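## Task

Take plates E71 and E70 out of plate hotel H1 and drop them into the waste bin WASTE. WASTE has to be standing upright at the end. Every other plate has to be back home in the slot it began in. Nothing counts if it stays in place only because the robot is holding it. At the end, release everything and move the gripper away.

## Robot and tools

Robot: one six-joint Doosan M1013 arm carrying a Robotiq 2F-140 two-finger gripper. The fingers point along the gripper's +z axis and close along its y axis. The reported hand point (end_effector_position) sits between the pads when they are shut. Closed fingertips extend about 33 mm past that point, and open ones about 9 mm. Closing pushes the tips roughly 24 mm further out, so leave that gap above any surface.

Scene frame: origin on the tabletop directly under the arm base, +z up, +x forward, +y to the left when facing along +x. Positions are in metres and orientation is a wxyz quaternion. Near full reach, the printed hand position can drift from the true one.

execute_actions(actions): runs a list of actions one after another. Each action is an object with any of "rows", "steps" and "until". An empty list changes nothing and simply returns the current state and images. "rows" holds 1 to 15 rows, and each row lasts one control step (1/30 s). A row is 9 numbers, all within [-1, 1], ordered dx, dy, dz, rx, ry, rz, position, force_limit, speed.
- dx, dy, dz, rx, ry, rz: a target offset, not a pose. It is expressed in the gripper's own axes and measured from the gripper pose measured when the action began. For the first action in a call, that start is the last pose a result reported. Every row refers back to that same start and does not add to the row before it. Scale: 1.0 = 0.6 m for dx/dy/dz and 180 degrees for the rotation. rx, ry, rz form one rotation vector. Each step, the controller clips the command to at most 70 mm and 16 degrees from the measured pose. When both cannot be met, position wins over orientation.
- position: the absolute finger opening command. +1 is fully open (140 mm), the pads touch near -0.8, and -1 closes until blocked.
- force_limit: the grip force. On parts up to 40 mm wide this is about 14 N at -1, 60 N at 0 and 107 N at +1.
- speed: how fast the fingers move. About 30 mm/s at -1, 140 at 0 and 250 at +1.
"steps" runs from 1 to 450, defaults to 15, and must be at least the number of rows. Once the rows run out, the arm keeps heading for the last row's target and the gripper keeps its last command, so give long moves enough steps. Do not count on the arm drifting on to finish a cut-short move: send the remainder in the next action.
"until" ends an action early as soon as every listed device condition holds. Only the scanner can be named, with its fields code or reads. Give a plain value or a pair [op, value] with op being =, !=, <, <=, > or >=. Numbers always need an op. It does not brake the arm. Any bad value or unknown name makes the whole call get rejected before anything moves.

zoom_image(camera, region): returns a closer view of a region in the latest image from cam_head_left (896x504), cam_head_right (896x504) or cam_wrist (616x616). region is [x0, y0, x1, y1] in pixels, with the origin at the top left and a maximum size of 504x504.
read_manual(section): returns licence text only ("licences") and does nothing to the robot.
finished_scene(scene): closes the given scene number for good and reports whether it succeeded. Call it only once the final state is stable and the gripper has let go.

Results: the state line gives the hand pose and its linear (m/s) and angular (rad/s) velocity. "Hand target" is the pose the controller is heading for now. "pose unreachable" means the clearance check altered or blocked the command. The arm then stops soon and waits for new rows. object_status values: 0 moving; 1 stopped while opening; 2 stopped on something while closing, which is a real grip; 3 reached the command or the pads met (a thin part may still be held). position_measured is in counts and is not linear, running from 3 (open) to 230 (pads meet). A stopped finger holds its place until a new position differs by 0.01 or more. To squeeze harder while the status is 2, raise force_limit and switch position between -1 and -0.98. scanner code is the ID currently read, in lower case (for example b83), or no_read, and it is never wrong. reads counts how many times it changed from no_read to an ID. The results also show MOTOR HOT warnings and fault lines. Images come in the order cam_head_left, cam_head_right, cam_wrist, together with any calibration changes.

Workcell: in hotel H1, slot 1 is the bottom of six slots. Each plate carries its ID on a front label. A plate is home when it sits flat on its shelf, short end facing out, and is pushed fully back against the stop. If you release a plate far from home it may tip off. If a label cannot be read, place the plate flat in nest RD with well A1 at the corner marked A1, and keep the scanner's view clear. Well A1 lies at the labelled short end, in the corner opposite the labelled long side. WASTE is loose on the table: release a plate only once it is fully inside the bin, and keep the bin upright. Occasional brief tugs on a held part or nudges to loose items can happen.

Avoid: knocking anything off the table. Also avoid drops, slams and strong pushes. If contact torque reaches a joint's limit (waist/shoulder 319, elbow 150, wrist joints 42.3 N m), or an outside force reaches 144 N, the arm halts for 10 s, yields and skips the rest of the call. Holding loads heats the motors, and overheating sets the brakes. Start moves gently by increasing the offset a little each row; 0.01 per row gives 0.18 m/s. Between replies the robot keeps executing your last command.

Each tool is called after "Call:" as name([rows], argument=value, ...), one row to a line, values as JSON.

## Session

Call:
execute_actions(actions=[])

Scene clock: 0.00 s.
end_effector_position=(+0.4337, +0.5778, +0.2393) position_measured=3 object_status=3 end_effector_quat_wxyz=(-0.022, +0.539, +0.564, -0.625) end_effector_velocity=(-0.001, +0.001, -0.001) end_effector_angular_velocity=(+0.000, +0.001, +0.001)
Joint positions: [0.825 1.027 0.964 0.118 2.488 0.823]
Joint velocities: [ 0.001  0.001 -0.     0.001 -0.    -0.   ]
Hand target: +0.434, +0.578, +0.239; -0.022, +0.539, +0.564, -0.625
scanner: code=no_read reads=0
camera_calibration (this result's frames):
cam_wrist: T_world_to_cam=[[0.63066, -0.214967, -0.745692, 0.00608636], [0.65201, -0.374356, 0.659348, -0.216838], [-0.420892, -0.902024, -0.0959307, 0.907461], [0, 0, 0, 1]] pos_world=[0.519485, 0.738685, 0.234564]

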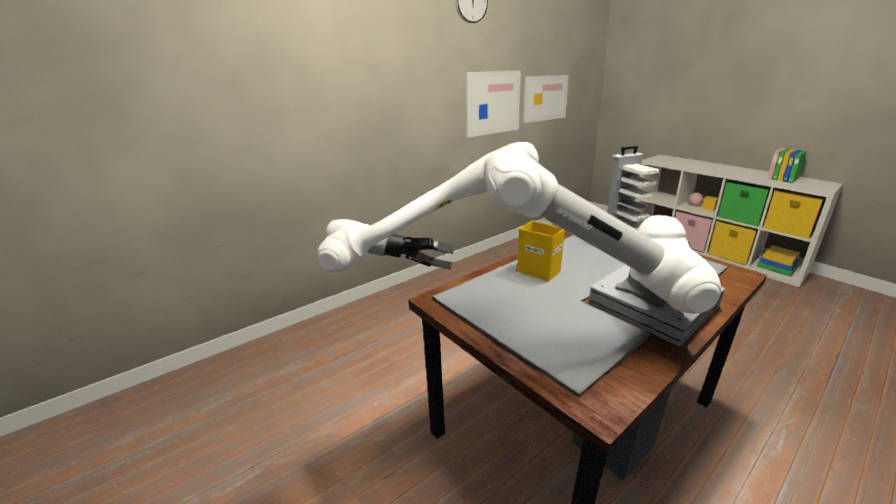

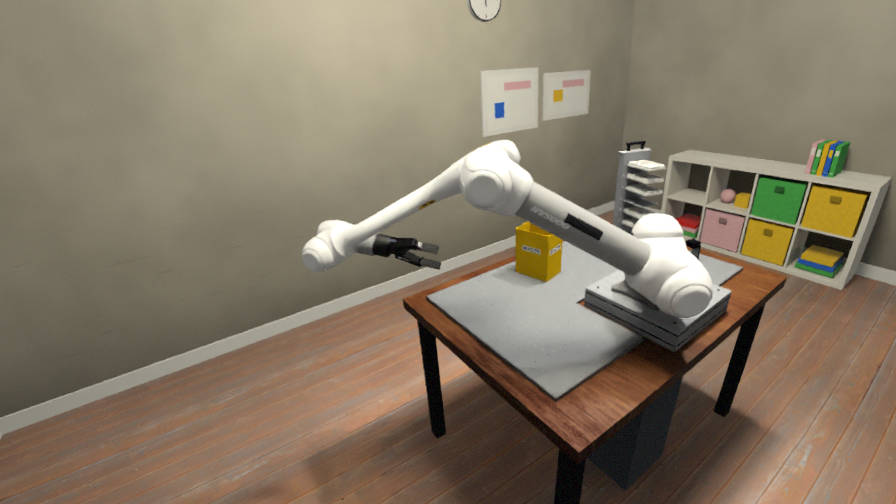

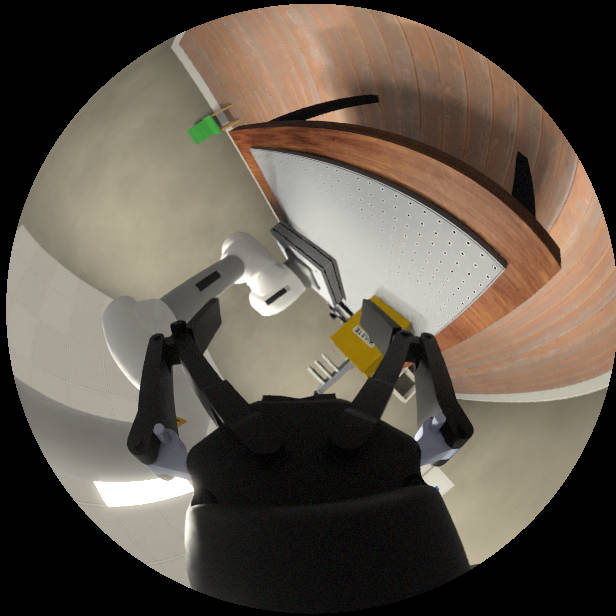

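Call:
execute_actions([
  {"rows":[[-0.1,-0.1,0,0,0.1,0.1,1,0,0],[-0.463,-0.168,0.337,-0.017,0.473,0.427,1,0,0]],"steps":60},
  {"rows":[[-0.03,0.7,0,0,0,0,1,0,0]],"steps":32},
  {"rows":[[-0.27,0.38,0,0,0,0,1,0,0]],"steps":35},
])

Scene clock: 12.23 s.
end_effector_position=(+0.1583, -0.3111, +0.4519) position_measured=3 object_status=3 end_effector_quat_wxyz=(+0.010, +1.000, -0.005, -0.002) end_effector_velocity=(-0.001, -0.000, -0.000) end_effector_angular_velocity=(+0.001, +0.000, -0.001)
Joint positions: [-1.215 -0.336  1.974 -0.007  1.503  0.384]
Joint velocities: [-0.002  0.     0.     0.     0.    -0.001]
Hand target: +0.158, -0.311, +0.452; +0.010, +1.000, -0.005, -0.002
Off the commanded pose: 0.001 m, 0 deg.
scanner: code=no_read reads=0
camera_calibration (this result's frames):
cam_wrist: T_world_to_cam=[[0.0742649, -0.985673, 0.151435, -0.40996], [-0.937199, -0.0170896, 0.348376, -0.00703092], [-0.340797, -0.167797, -0.925041, 0.600524], [0, 0, 0, 1]] pos_world=[0.228513, -0.303441, 0.620041]

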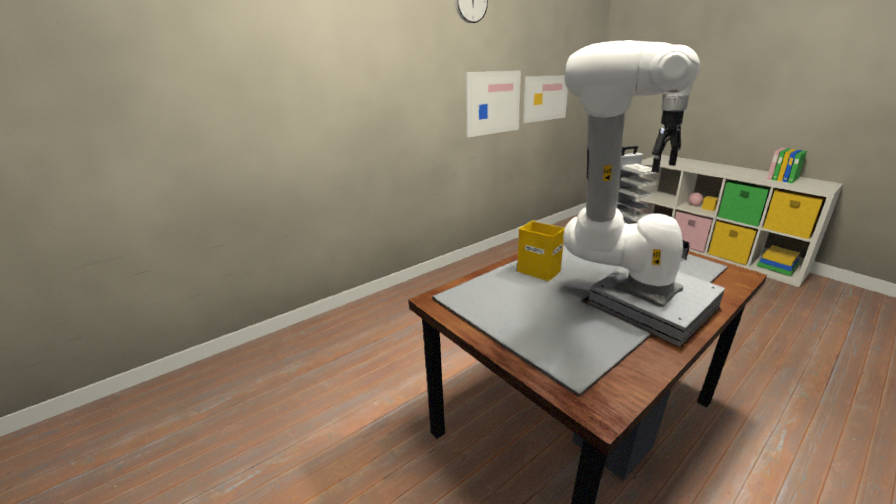

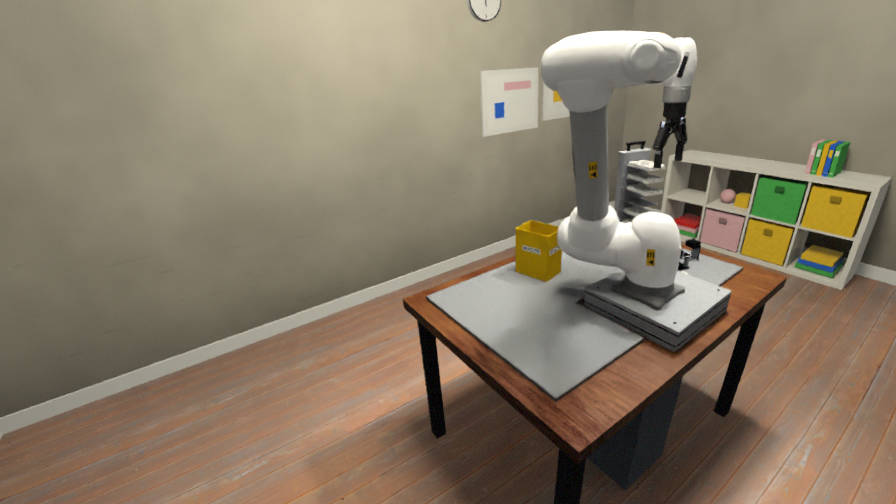

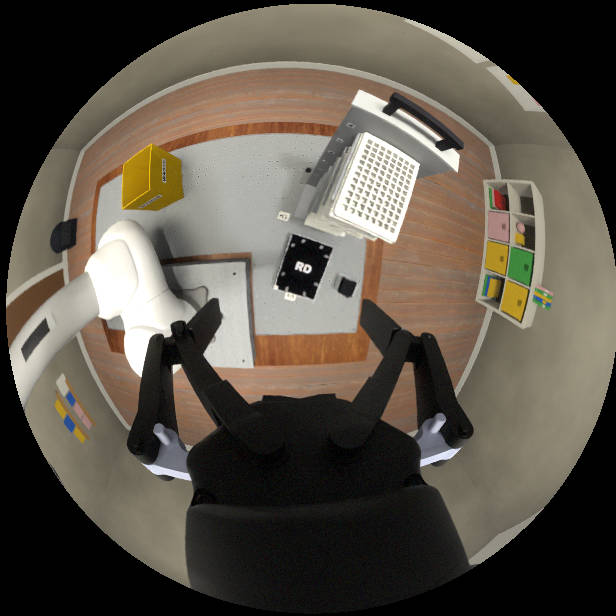

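Call:
execute_actions([
  {"rows":[[-0.06,0.1,0.05,0,0.5,0,1,0,0]],"steps":55},
  {"rows":[[-0.1,0,0,-0.05,0,-0.006,1,0,0]],"steps":20},
])

Call:
zoom_image(camera="cam_wrist", region=[190, 150, 410, 410])

Scene clock: 21.77 s.
end_effector_position=(+0.1221, -0.3730, +0.3639) position_measured=3 object_status=3 end_effector_quat_wxyz=(+0.072, +0.705, -0.044, +0.704) end_effector_velocity=(+0.001, -0.000, -0.001) end_effector_angular_velocity=(+0.004, -0.001, +0.002)
Joint positions: [-2.245  0.166  2.453  1.136  1.806 -1.125]
Joint velocities: [ 0.002  0.002  0.    -0.    -0.001  0.002]
Hand target: +0.122, -0.373, +0.364; +0.072, +0.705, -0.044, +0.704
Off the commanded pose: 0.000 m, 0 deg.
scanner: code=no_read reads=0
camera_calibration (this result's frames):
cam_wrist: T_world_to_cam=[[-0.292042, -0.94857, 0.122175, -0.385693], [-0.348548, -0.0134006, -0.937195, 0.385975], [0.890633, -0.316284, -0.326708, 0.0729582], [0, 0, 0, 1]] pos_world=[-0.0430869, -0.337609, 0.432692]

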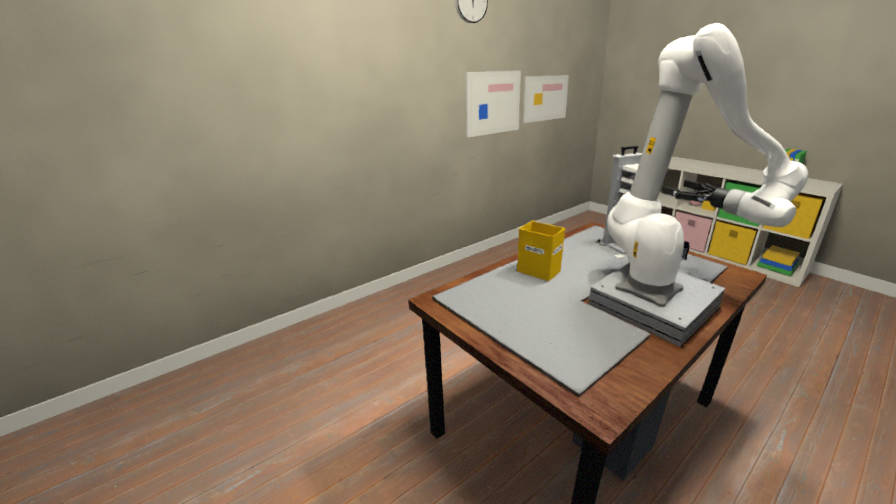

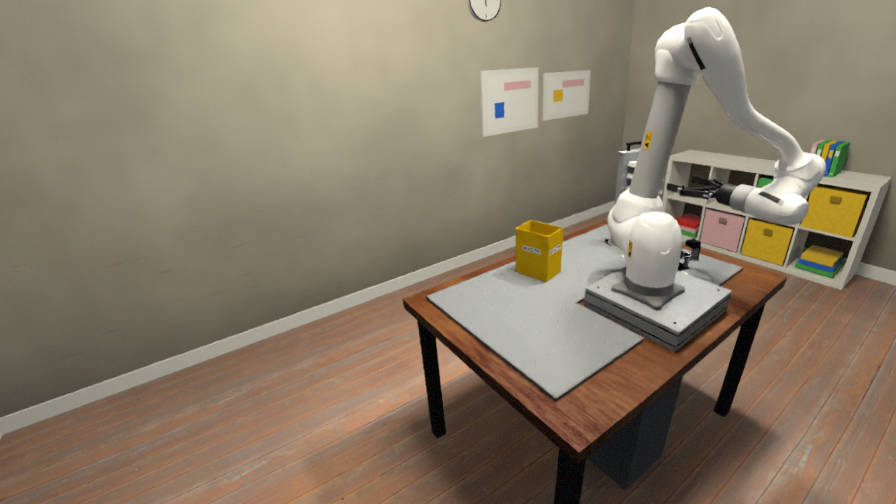

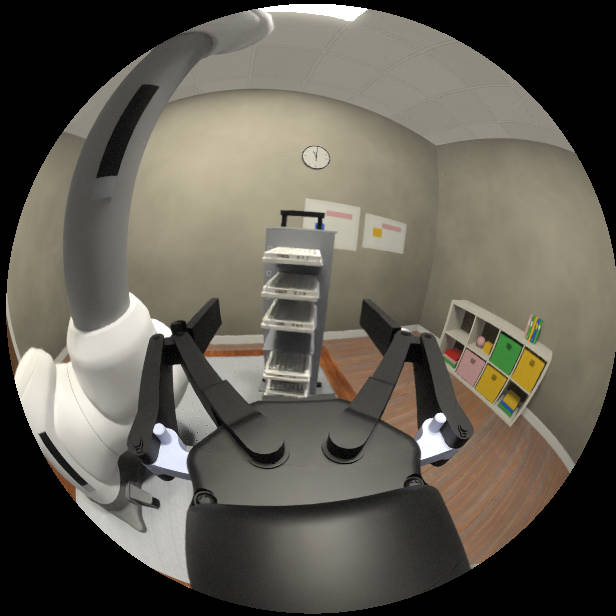

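Region (190, 150, 410, 410) of cam_wrist's 616x616 image, scaled by 1.938, with more detail than that image has; it fills the left 426 columns of this view, and the rest is white.

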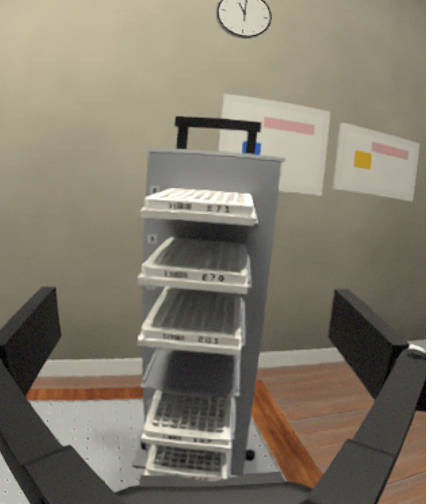

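Call:
execute_actions([
  {"rows":[[0.04,0,0.04,0,0,0.013,0.7,-0.5,0],[0.073,0.01,0.15,0,0,0.013,0.7,-0.5,0]],"steps":25},
])

Call:
zoom_image(camera="cam_wrist", region=[180, 230, 400, 410])

Scene clock: 28.90 s.
end_effector_position=(+0.2100, -0.3919, +0.4080) position_measured=41 object_status=3 end_effector_quat_wxyz=(+0.058, +0.704, -0.058, +0.706) end_effector_velocity=(+0.000, +0.000, +0.000) end_effector_angular_velocity=(-0.000, -0.000, +0.000)
Joint positions: [-2.014  0.044  2.459  1.359  1.723 -0.931]
Joint velocities: [ 0.    -0.001 -0.     0.     0.     0.001]
Hand target: +0.210, -0.392, +0.408; +0.058, +0.704, -0.058, +0.706
Off the commanded pose: 0.000 m, 0 deg.
scanner: code=no_read reads=0
camera_calibration (this result's frames):
cam_wrist: T_world_to_cam=[[-0.292444, -0.952763, 0.0819723, -0.368492], [-0.342315, 0.0242596, -0.939272, 0.471982], [0.892915, -0.302744, -0.33324, 0.0105515], [0, 0, 0, 1]] pos_world=[0.0443819, -0.359341, 0.477042]

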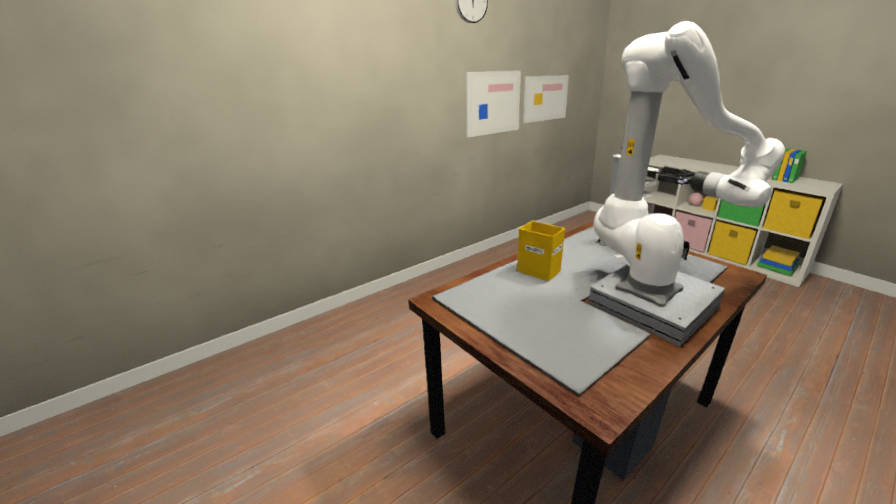

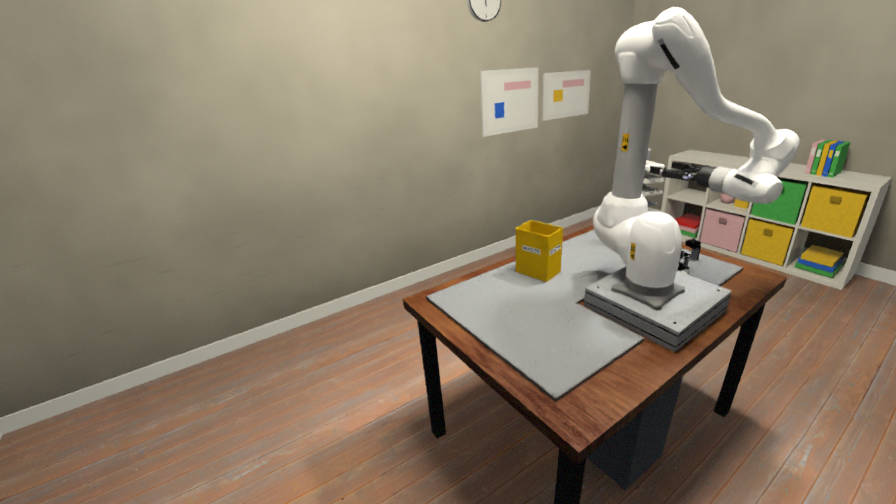

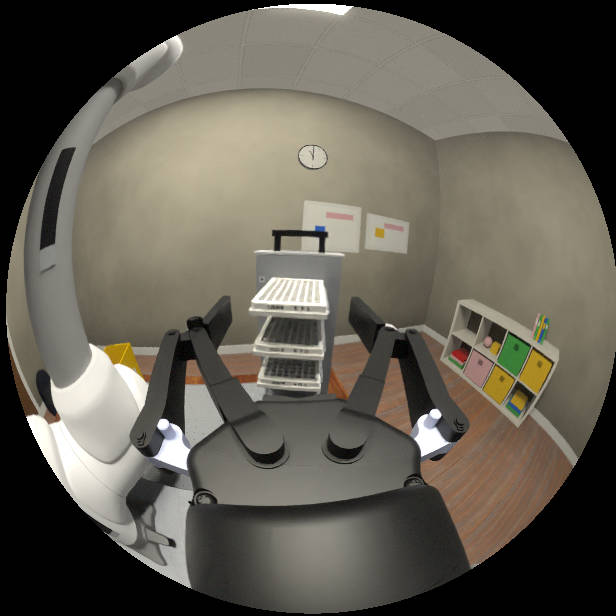

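Region (180, 230, 400, 410) of cam_wrist's 616x616 image, scaled by 2.291, with more detail than that image has; it fills the top 412 rows of this view, and the rest is white.

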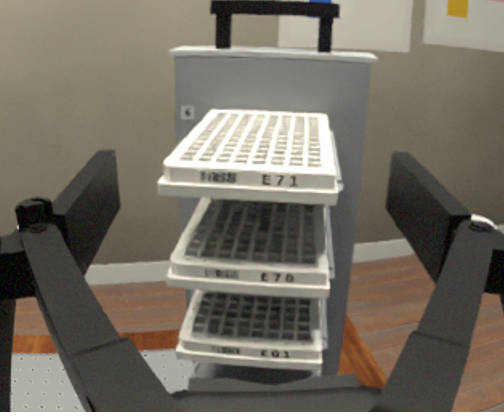

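Call:
execute_actions([
  {"rows":[[0,-0.004,0.033,-0.038,0,0,0.6,-0.5,0]],"steps":18},
])

Call:
zoom_image(camera="cam_wrist", region=[180, 230, 400, 410])

Scene clock: 35.87 s.
end_effector_position=(+0.2300, -0.3928, +0.4080) position_measured=53 object_status=3 end_effector_quat_wxyz=(+0.100, +0.699, -0.100, +0.701) end_effector_velocity=(-0.000, -0.000, -0.000) end_effector_angular_velocity=(+0.001, -0.001, -0.000)
Joint positions: [-1.98  -0.029  2.531  1.482  1.631 -0.918]
Joint velocities: [-0.     0.001  0.     0.     0.     0.   ]
Hand target: +0.230, -0.393, +0.408; +0.100, +0.699, -0.100, +0.701
Off the commanded pose: 0.000 m, 0 deg.
scanner: code=no_read reads=0
camera_calibration (this result's frames):
cam_wrist: T_world_to_cam=[[-0.403828, -0.911169, 0.081814, -0.321512], [-0.336971, 0.0650075, -0.939268, 0.493614], [0.850514, -0.406872, -0.333289, -0.0386682], [0, 0, 0, 1]] pos_world=[0.0693857, -0.340773, 0.477052]

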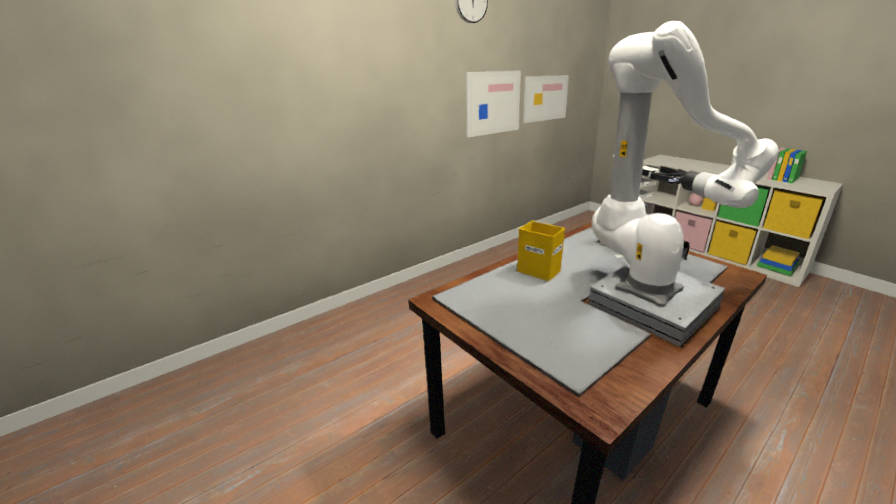

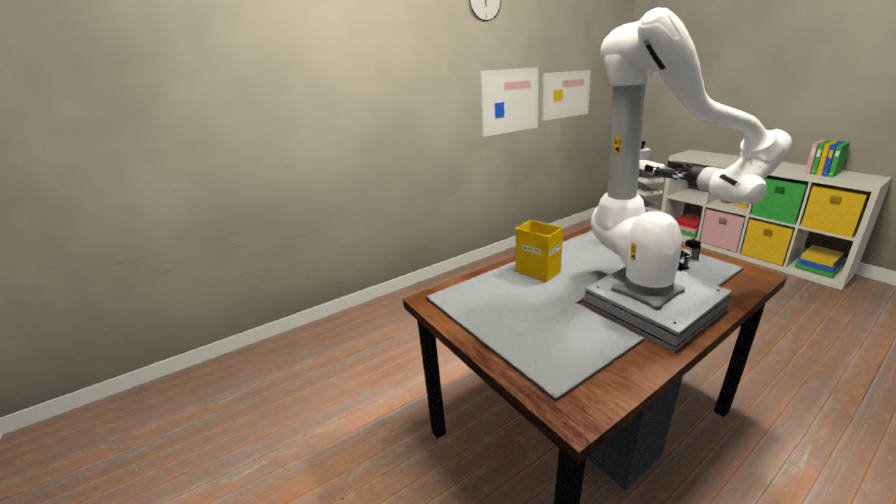

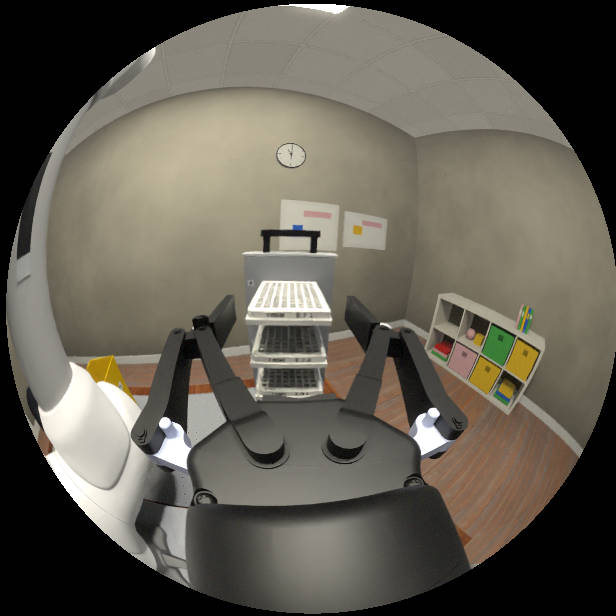

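Region (180, 230, 400, 410) of cam_wrist's 616x616 image, scaled by 2.291, with more detail than that image has; it fills the top 412 rows of this view, and the rest is white.

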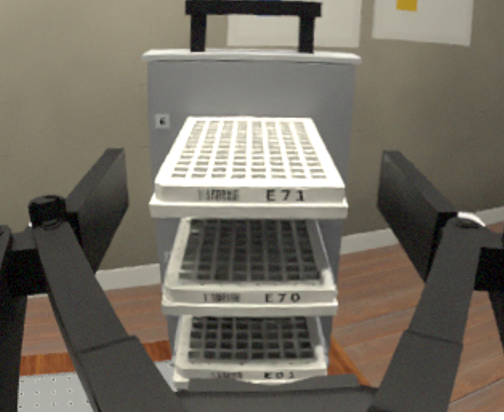

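Call:
execute_actions([
  {"rows":[[0,-0.002,0.014,0,0,0,0.5,-0.5,0]],"steps":10},
  {"rows":[[0,0,0,0,0,0,-1,-0.5,-0.7]],"steps":24},
  {"rows":[[0,0,-0.01,0,0,0,-1,-0.5,-0.7],[0,0,-0.02,0,0,0,-1,-0.5,-0.7],[0,0,-0.03,0,0,0,-1,-0.5,-0.7],[0,0,-0.045,0,0,0,-1,-0.5,-0.7]],"steps":15},
])

Scene clock: 40.30 s.
end_effector_position=(+0.2125, -0.3863, +0.4079) position_measured=103 object_status=2 end_effector_quat_wxyz=(+0.100, +0.699, -0.100, +0.701) end_effector_velocity=(-0.000, -0.000, +0.000) end_effector_angular_velocity=(-0.001, -0.000, +0.001)
Joint positions: [-2.039 -0.03   2.532  1.435  1.666 -0.921]
Joint velocities: [-0.     0.001 -0.001 -0.     0.001 -0.   ]
Hand target: +0.212, -0.386, +0.408; +0.100, +0.699, -0.100, +0.701
Off the commanded pose: 0.000 m, 0 deg.
scanner: code=no_read reads=0
camera_calibration (this result's frames):
cam_wrist: T_world_to_cam=[[-0.40378, -0.911195, 0.0817583, -0.322629], [-0.336981, 0.0650506, -0.939262, 0.487291], [0.850532, -0.406806, -0.333321, -0.0211875], [0, 0, 0, 1]] pos_world=[0.0519571, -0.334296, 0.477009]

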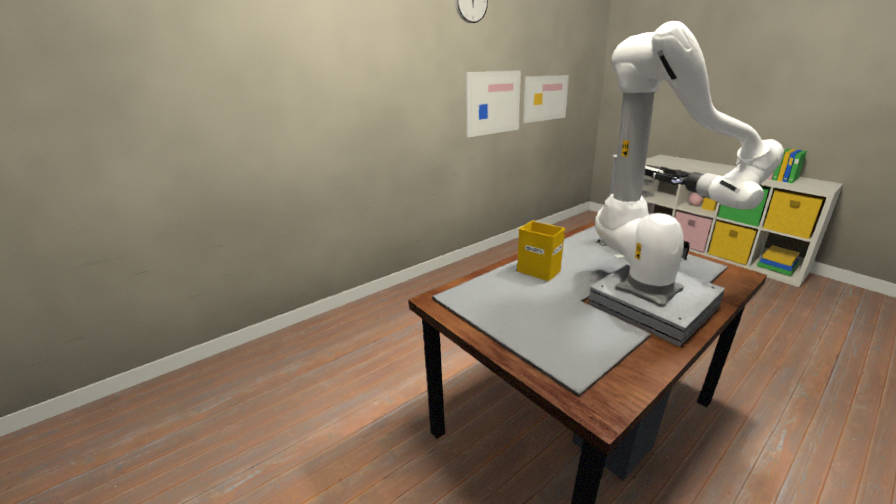

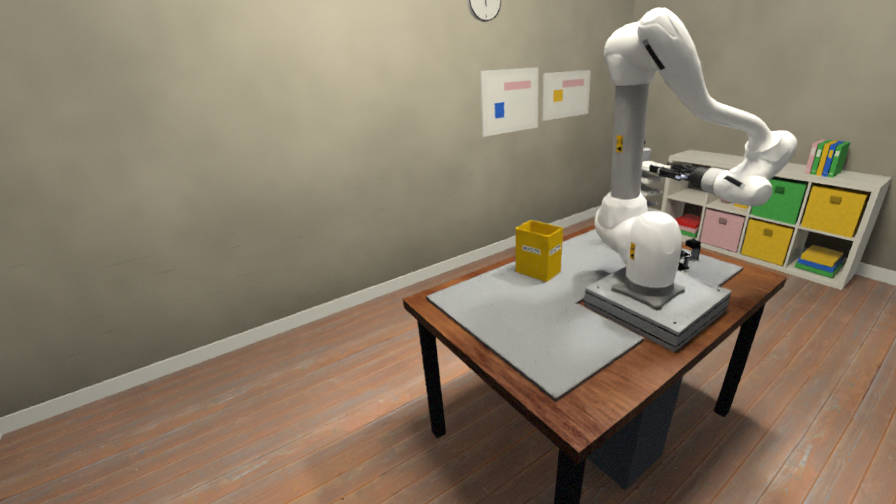

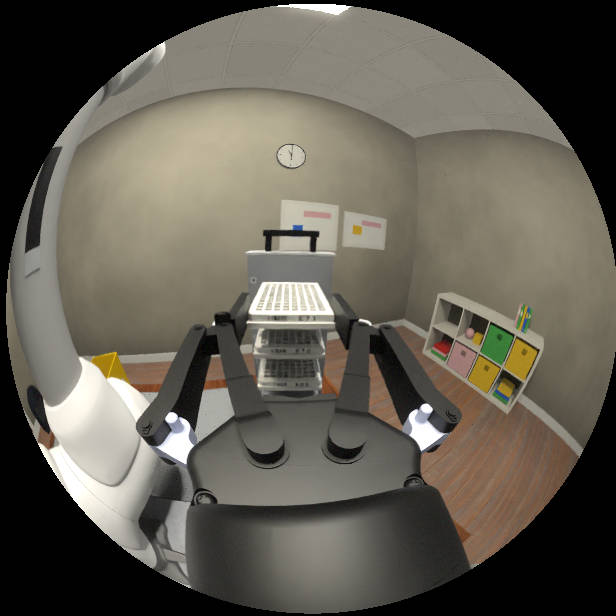

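Call:
execute_actions([
  {"rows":[[0,0,0,0,0,0,0.4,-0.5,-0.5]],"steps":10},
  {"rows":[[0,0,0.038,0,0,0,0.4,-0.5,0]],"steps":13},
  {"rows":[[0,0,0,0,0,0,-1,0,-0.7]],"steps":20},
  {"rows":[[0.01,0,0,0,0,0,-1,0,0],[0.025,0,-0.01,0,0,0,-1,0,0],[0.045,0,-0.02,0,0,0,-1,0,0],[0.07,0,-0.03,0,0,0,-1,0,0],[0.1,0,-0.04,0,0,0,-1,0,0],[0.13,0,-0.05,0,0,0,-1,0,0],[0.16,0,-0.05,0,0,0,-1,0,0],[0.19,0,-0.05,0,0,0,-1,0,0],[0.22,0,-0.05,0,0,0,-1,0,0],[0.25,0,-0.05,0,0,0,-1,0,0],[0.275,0,-0.05,0,-0.03,0,-1,0,0],[0.275,0,-0.05,0,-0.07,0,-1,0,0],[0.275,0,-0.05,0,-0.12,0,-1,0,0],[0.275,0,-0.05,0,-0.5,0,-1,0,0]],"steps":65},
  {"rows":[[0,-0.02,0,0,0,0,-1,0,0],[0.005,-0.05,0,0,0,0,-1,0,0],[0.01,-0.09,0,0,0,0,-1,0,0],[0.02,-0.14,0,0,0,0.03,-1,0,0],[0.025,-0.19,0,0,0,0.06,-1,0,0],[0.03,-0.24,0,0,0,0.1,-1,0,0],[0.04,-0.29,0,0,0,0.14,-1,0,0],[0.117,-0.84,0.2,0,0,0.41,-1,0,0]],"steps":55},
])

Scene clock: 54.60 s.
end_effector_position=(+0.4136, +0.0786, +0.4531) position_measured=104 object_status=2 end_effector_quat_wxyz=(-0.000, +0.706, -0.708, +0.000) end_effector_velocity=(+0.001, -0.000, -0.001) end_effector_angular_velocity=(-0.000, +0.002, -0.001)
Joint positions: [ 0.059 -0.225  1.884  0.017  1.482  3.22 ]
Joint velocities: [-0.001  0.003  0.     0.    -0.     0.   ]
Hand target: +0.414, +0.079, +0.453; -0.000, +0.706, -0.708, +0.000
Off the commanded pose: 0.001 m, 0 deg.
scanner: code=no_read reads=0
camera_calibration (this result's frames):
cam_wrist: T_world_to_cam=[[-0.988131, -0.0797636, 0.131282, 0.332358], [-0.0300034, 0.938378, 0.344307, -0.210002], [-0.150655, 0.336281, -0.929633, 0.637832], [0, 0, 0, 1]] pos_world=[0.418205, 0.00908077, 0.621623]

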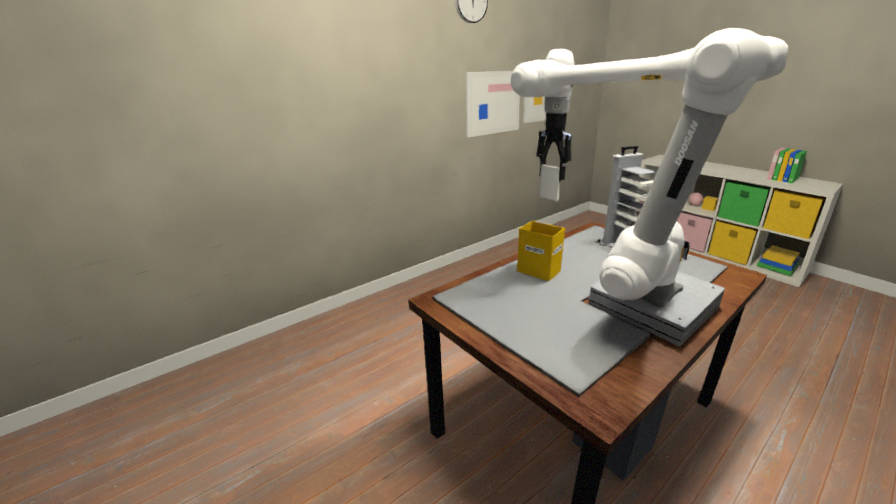

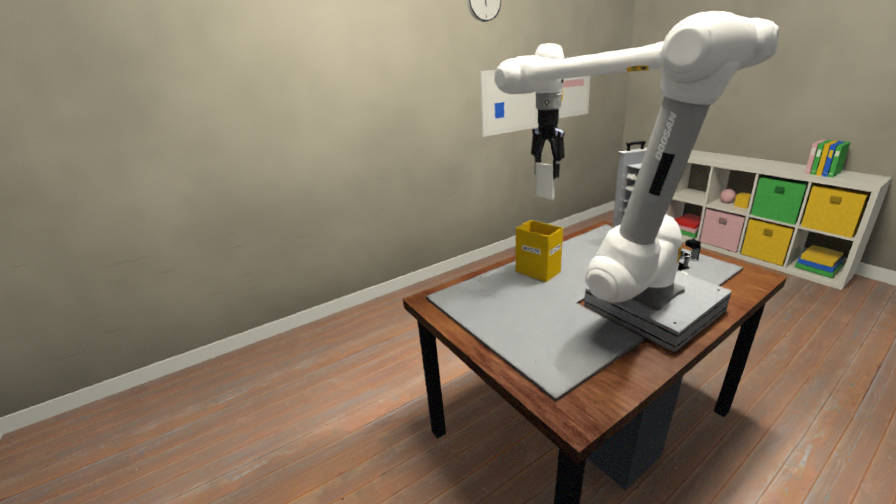

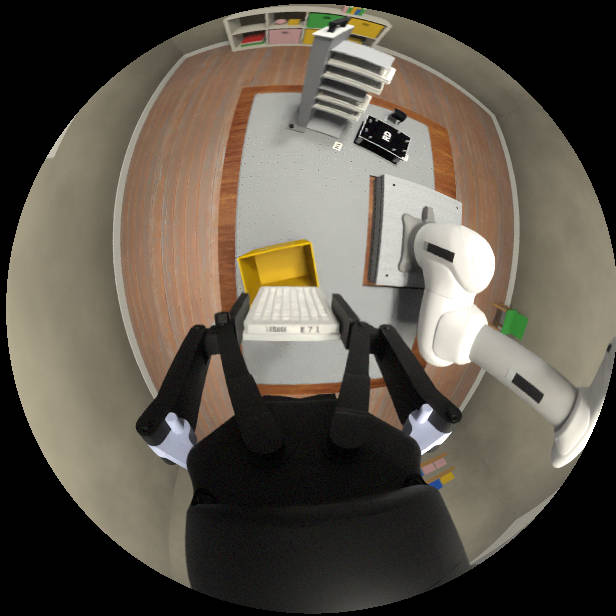

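Call:
execute_actions([
  {"rows":[[0,-0.01,0.02,0,0,-0.02,-1,0,0],[0,-0.02,0.045,0,0,-0.05,-1,0,0],[0,-0.022,0.07,0,0,-0.078,-1,0,0],[0,-0.022,0.095,0,0,-0.078,-1,0,0],[0,-0.022,0.12,0,0,-0.078,-1,0,0],[0,-0.022,0.145,0,0,-0.078,-1,0,0],[0,-0.022,0.17,0,0,-0.078,-1,0,0],[0,-0.022,0.195,0,0,-0.078,-1,0,0],[0,-0.022,0.22,0,0,-0.078,-1,0,0],[0,-0.022,0.245,0,0,-0.078,-1,0,0],[0,-0.022,0.27,0,0,-0.078,-1,0,0],[0,-0.022,0.295,0,0,-0.078,-1,0,0],[0,-0.022,0.32,0,0,-0.078,-1,0,0],[0,-0.022,0.345,0,0,-0.078,-1,0,0]],"steps":27},
])

Scene clock: 63.07 s.
end_effector_position=(+0.4272, +0.0787, +0.2462) position_measured=104 object_status=2 end_effector_quat_wxyz=(-0.000, +0.787, -0.617, +0.000) end_effector_velocity=(-0.000, -0.001, -0.000) end_effector_angular_velocity=(-0.000, +0.001, -0.000)
Joint positions: [ 0.065 -0.093  2.166  0.02   1.068  2.973]
Joint velocities: [-0.001  0.     0.001 -0.     0.    -0.001]
Hand target: +0.427, +0.079, +0.246; -0.000, +0.787, -0.617, +0.000
Off the commanded pose: 0.000 m, 0 deg.
scanner: code=no_read reads=0
camera_calibration (this result's frames):
cam_wrist: T_world_to_cam=[[-0.939275, -0.317105, 0.131173, 0.370878], [-0.256806, 0.903071, 0.344257, -0.038744], [-0.227624, 0.289666, -0.929667, 0.484092], [0, 0, 0, 1]] pos_world=[0.448598, 0.0123709, 0.414733]

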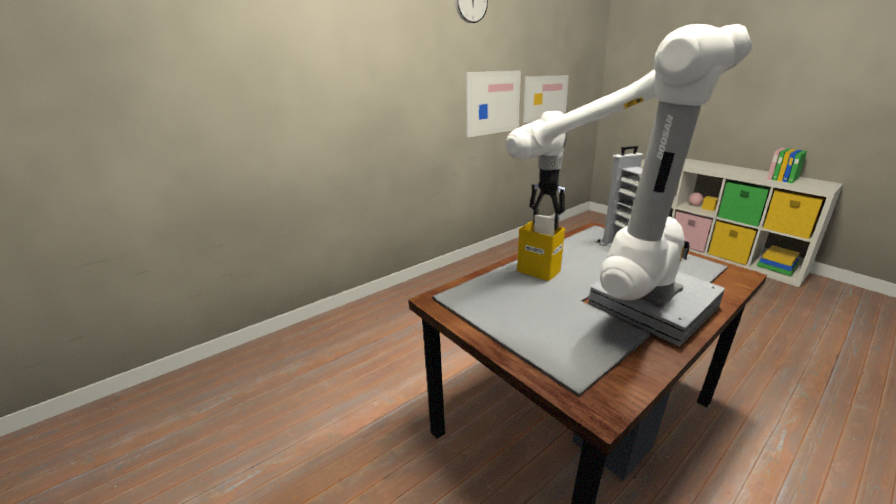

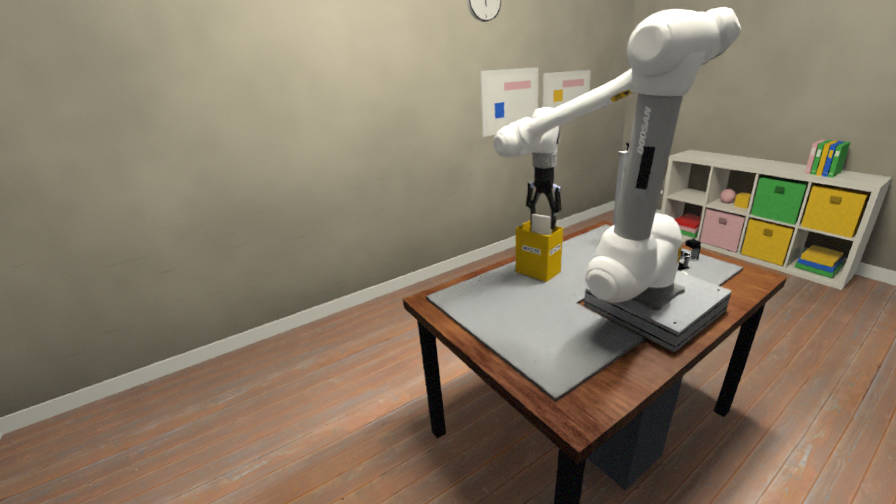

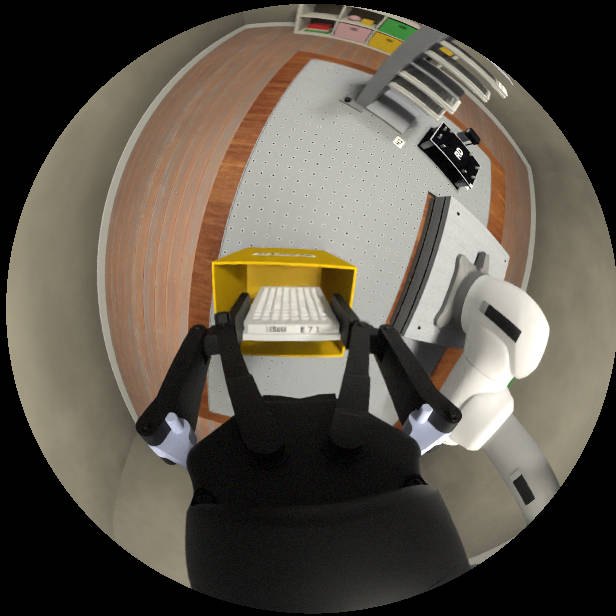

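Call:
execute_actions([
  {"rows":[[0,-0.013,0,0,0,0,-1,0,0],[0,-0.013,0.015,0,0,0,-1,0,0],[0,-0.013,0.03,0,0,0,-1,0,0],[0,-0.013,0.045,0,0,0,-1,0,0],[0,-0.013,0.06,0,0,0,-1,0,0],[0,-0.013,0.075,0,0,0,-1,0,0],[0,-0.013,0.09,0,0,0,-1,0,0]],"steps":18},
  {"rows":[[0,0,0,0,0,0,0.36,-1,-0.5]],"steps":12},
  {"rows":[[0,0,-0.05,0,0,0,0.36,-1,0],[0,0,-0.6,0,0,0,0.36,-1,0]],"steps":35},
  {"rows":[[0.645,0.58,0,0,0,-0.333,0.6,-0.5,0]],"steps":50},
  {"rows":[[0,0,0,0,0.5,0,0.6,-0.5,0]],"steps":50},
  {"rows":[[-0.325,0,0,0,0,0,0.6,-0.5,0]],"steps":30},
])

Call:
zoom_image(camera="cam_wrist", region=[180, 230, 400, 410])

Scene clock: 76.13 s.
end_effector_position=(+0.1906, -0.3779, +0.3571) position_measured=53 object_status=3 end_effector_quat_wxyz=(+0.099, +0.699, -0.099, +0.701) end_effector_velocity=(-0.000, -0.000, -0.001) end_effector_angular_velocity=(+0.002, -0.001, +0.001)
Joint positions: [-2.114  0.095  2.57   1.352  1.678 -1.09 ]
Joint velocities: [-0.     0.003  0.    -0.001  0.    -0.001]
Hand target: +0.191, -0.378, +0.357; +0.099, +0.699, -0.099, +0.701
Off the commanded pose: 0.000 m, 0 deg.
scanner: code=no_read reads=0
camera_calibration (this result's frames):
cam_wrist: T_world_to_cam=[[-0.401492, -0.912201, 0.0818198, -0.320516], [-0.336795, 0.063976, -0.939402, 0.431229], [0.851688, -0.404719, -0.332911, -0.0156981], [0, 0, 0, 1]] pos_world=[0.0299211, -0.326317, 0.426096]

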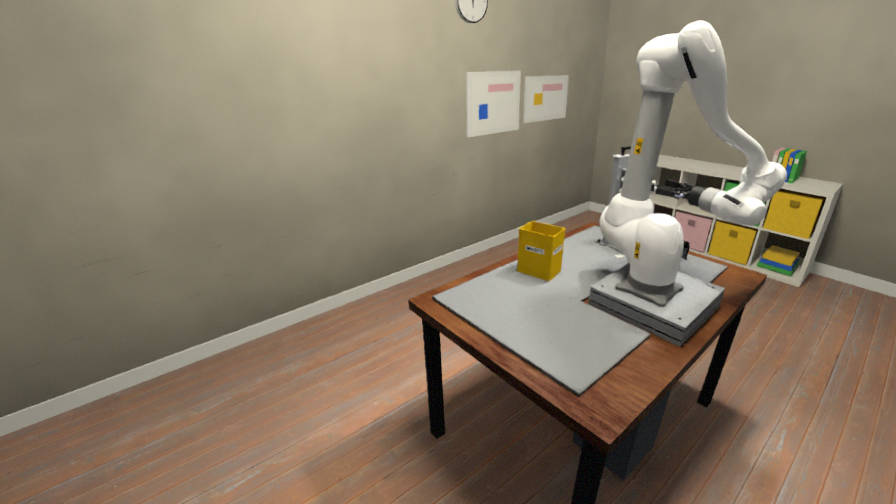

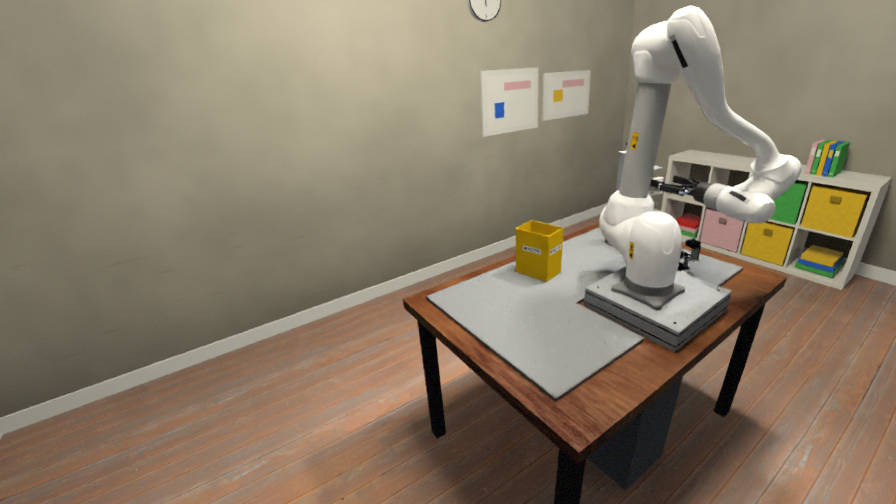

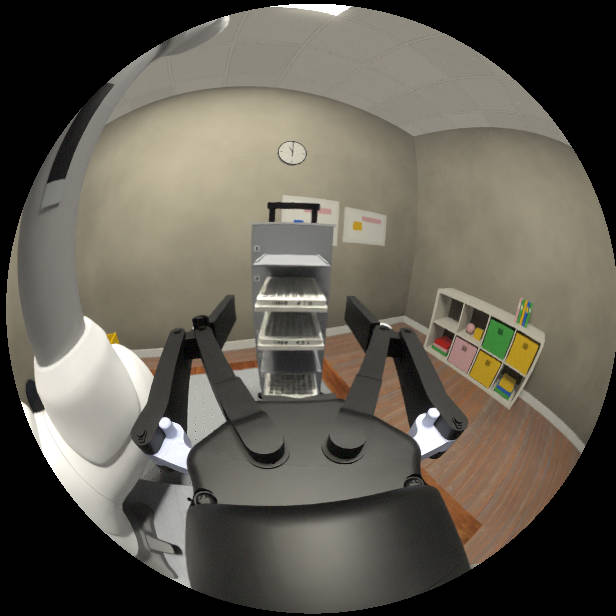

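Region (180, 230, 400, 410) of cam_wrist's 616x616 image, scaled by 2.291, with more detail than that image has; it fills the top 412 rows of this view, and the rest is white.

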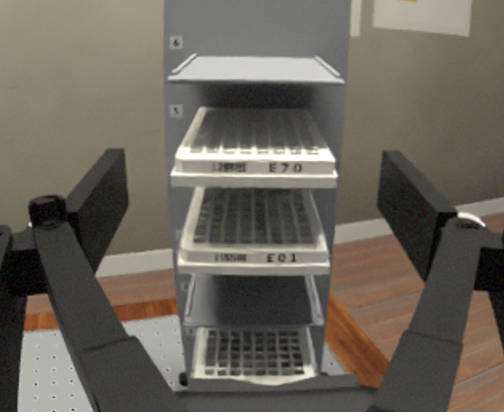

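Call:
execute_actions([
  {"rows":[[0,0.003,0.04,0,0,0,0.5,-0.5,0],[0,0.003,0.084,0,0,0,0.5,-0.5,0]],"steps":16},
  {"rows":[[0,0,0,0,0,0,-1,-0.5,-0.7]],"steps":24},
  {"rows":[[0,0,-0.01,0,0,0,-1,-0.5,-0.7],[0,0,-0.02,0,0,0,-1,-0.5,-0.7],[0,0,-0.03,0,0,0,-1,-0.5,-0.7],[0,0,-0.045,0,0,0,-1,-0.5,-0.7]],"steps":15},
])

Scene clock: 81.83 s.
end_effector_position=(+0.2126, -0.3861, +0.3571) position_measured=105 object_status=2 end_effector_quat_wxyz=(+0.099, +0.699, -0.099, +0.701) end_effector_velocity=(+0.000, -0.000, -0.000) end_effector_angular_velocity=(+0.003, -0.001, +0.000)
Joint positions: [-2.04   0.095  2.571  1.418  1.645 -1.084]
Joint velocities: [ 0.001  0.002 -0.     0.001 -0.     0.002]
Hand target: +0.213, -0.386, +0.357; +0.099, +0.699, -0.099, +0.701
Off the commanded pose: 0.000 m, 0 deg.
scanner: code=no_read reads=0
camera_calibration (this result's frames):
cam_wrist: T_world_to_cam=[[-0.401473, -0.912213, 0.0817758, -0.319186], [-0.33676, 0.063997, -0.939413, 0.439204], [0.851711, -0.404688, -0.33289, -0.0377082], [0, 0, 0, 1]] pos_world=[0.0518782, -0.334534, 0.426143]

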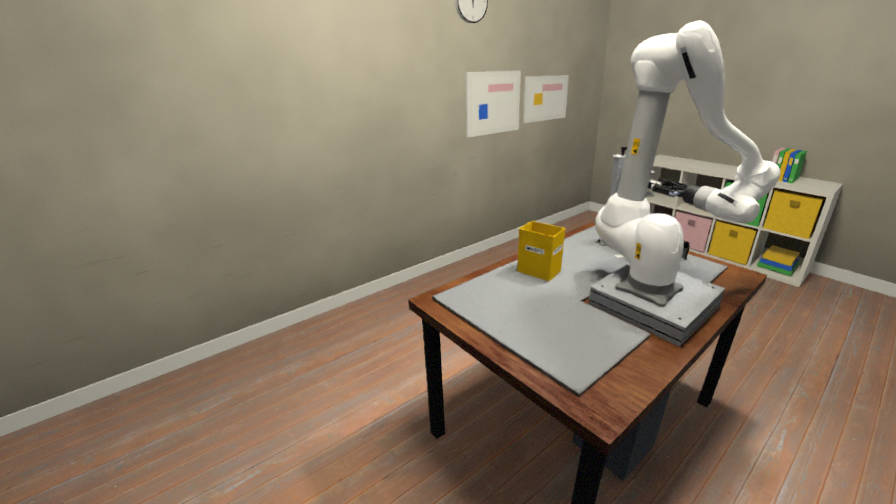

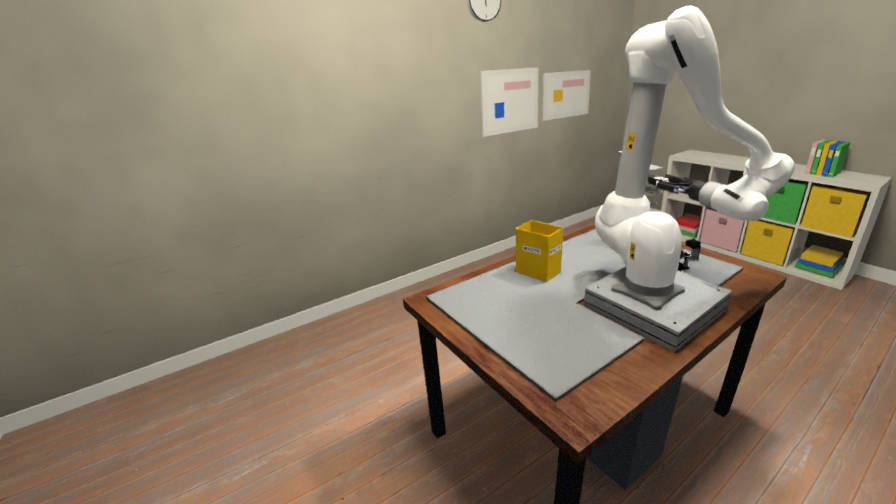

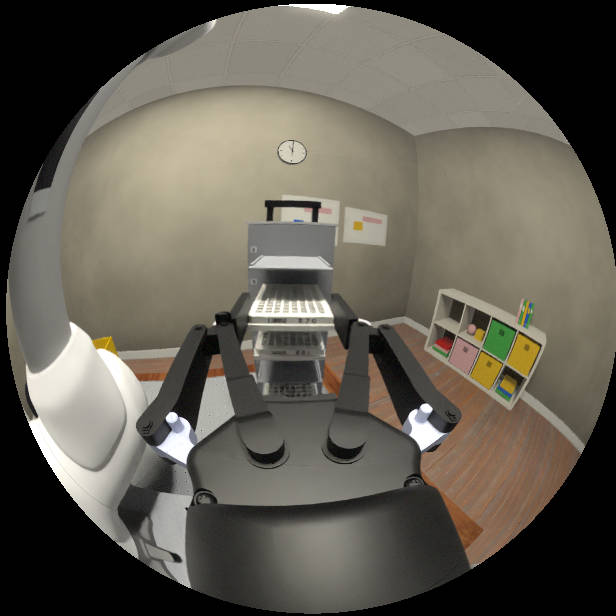

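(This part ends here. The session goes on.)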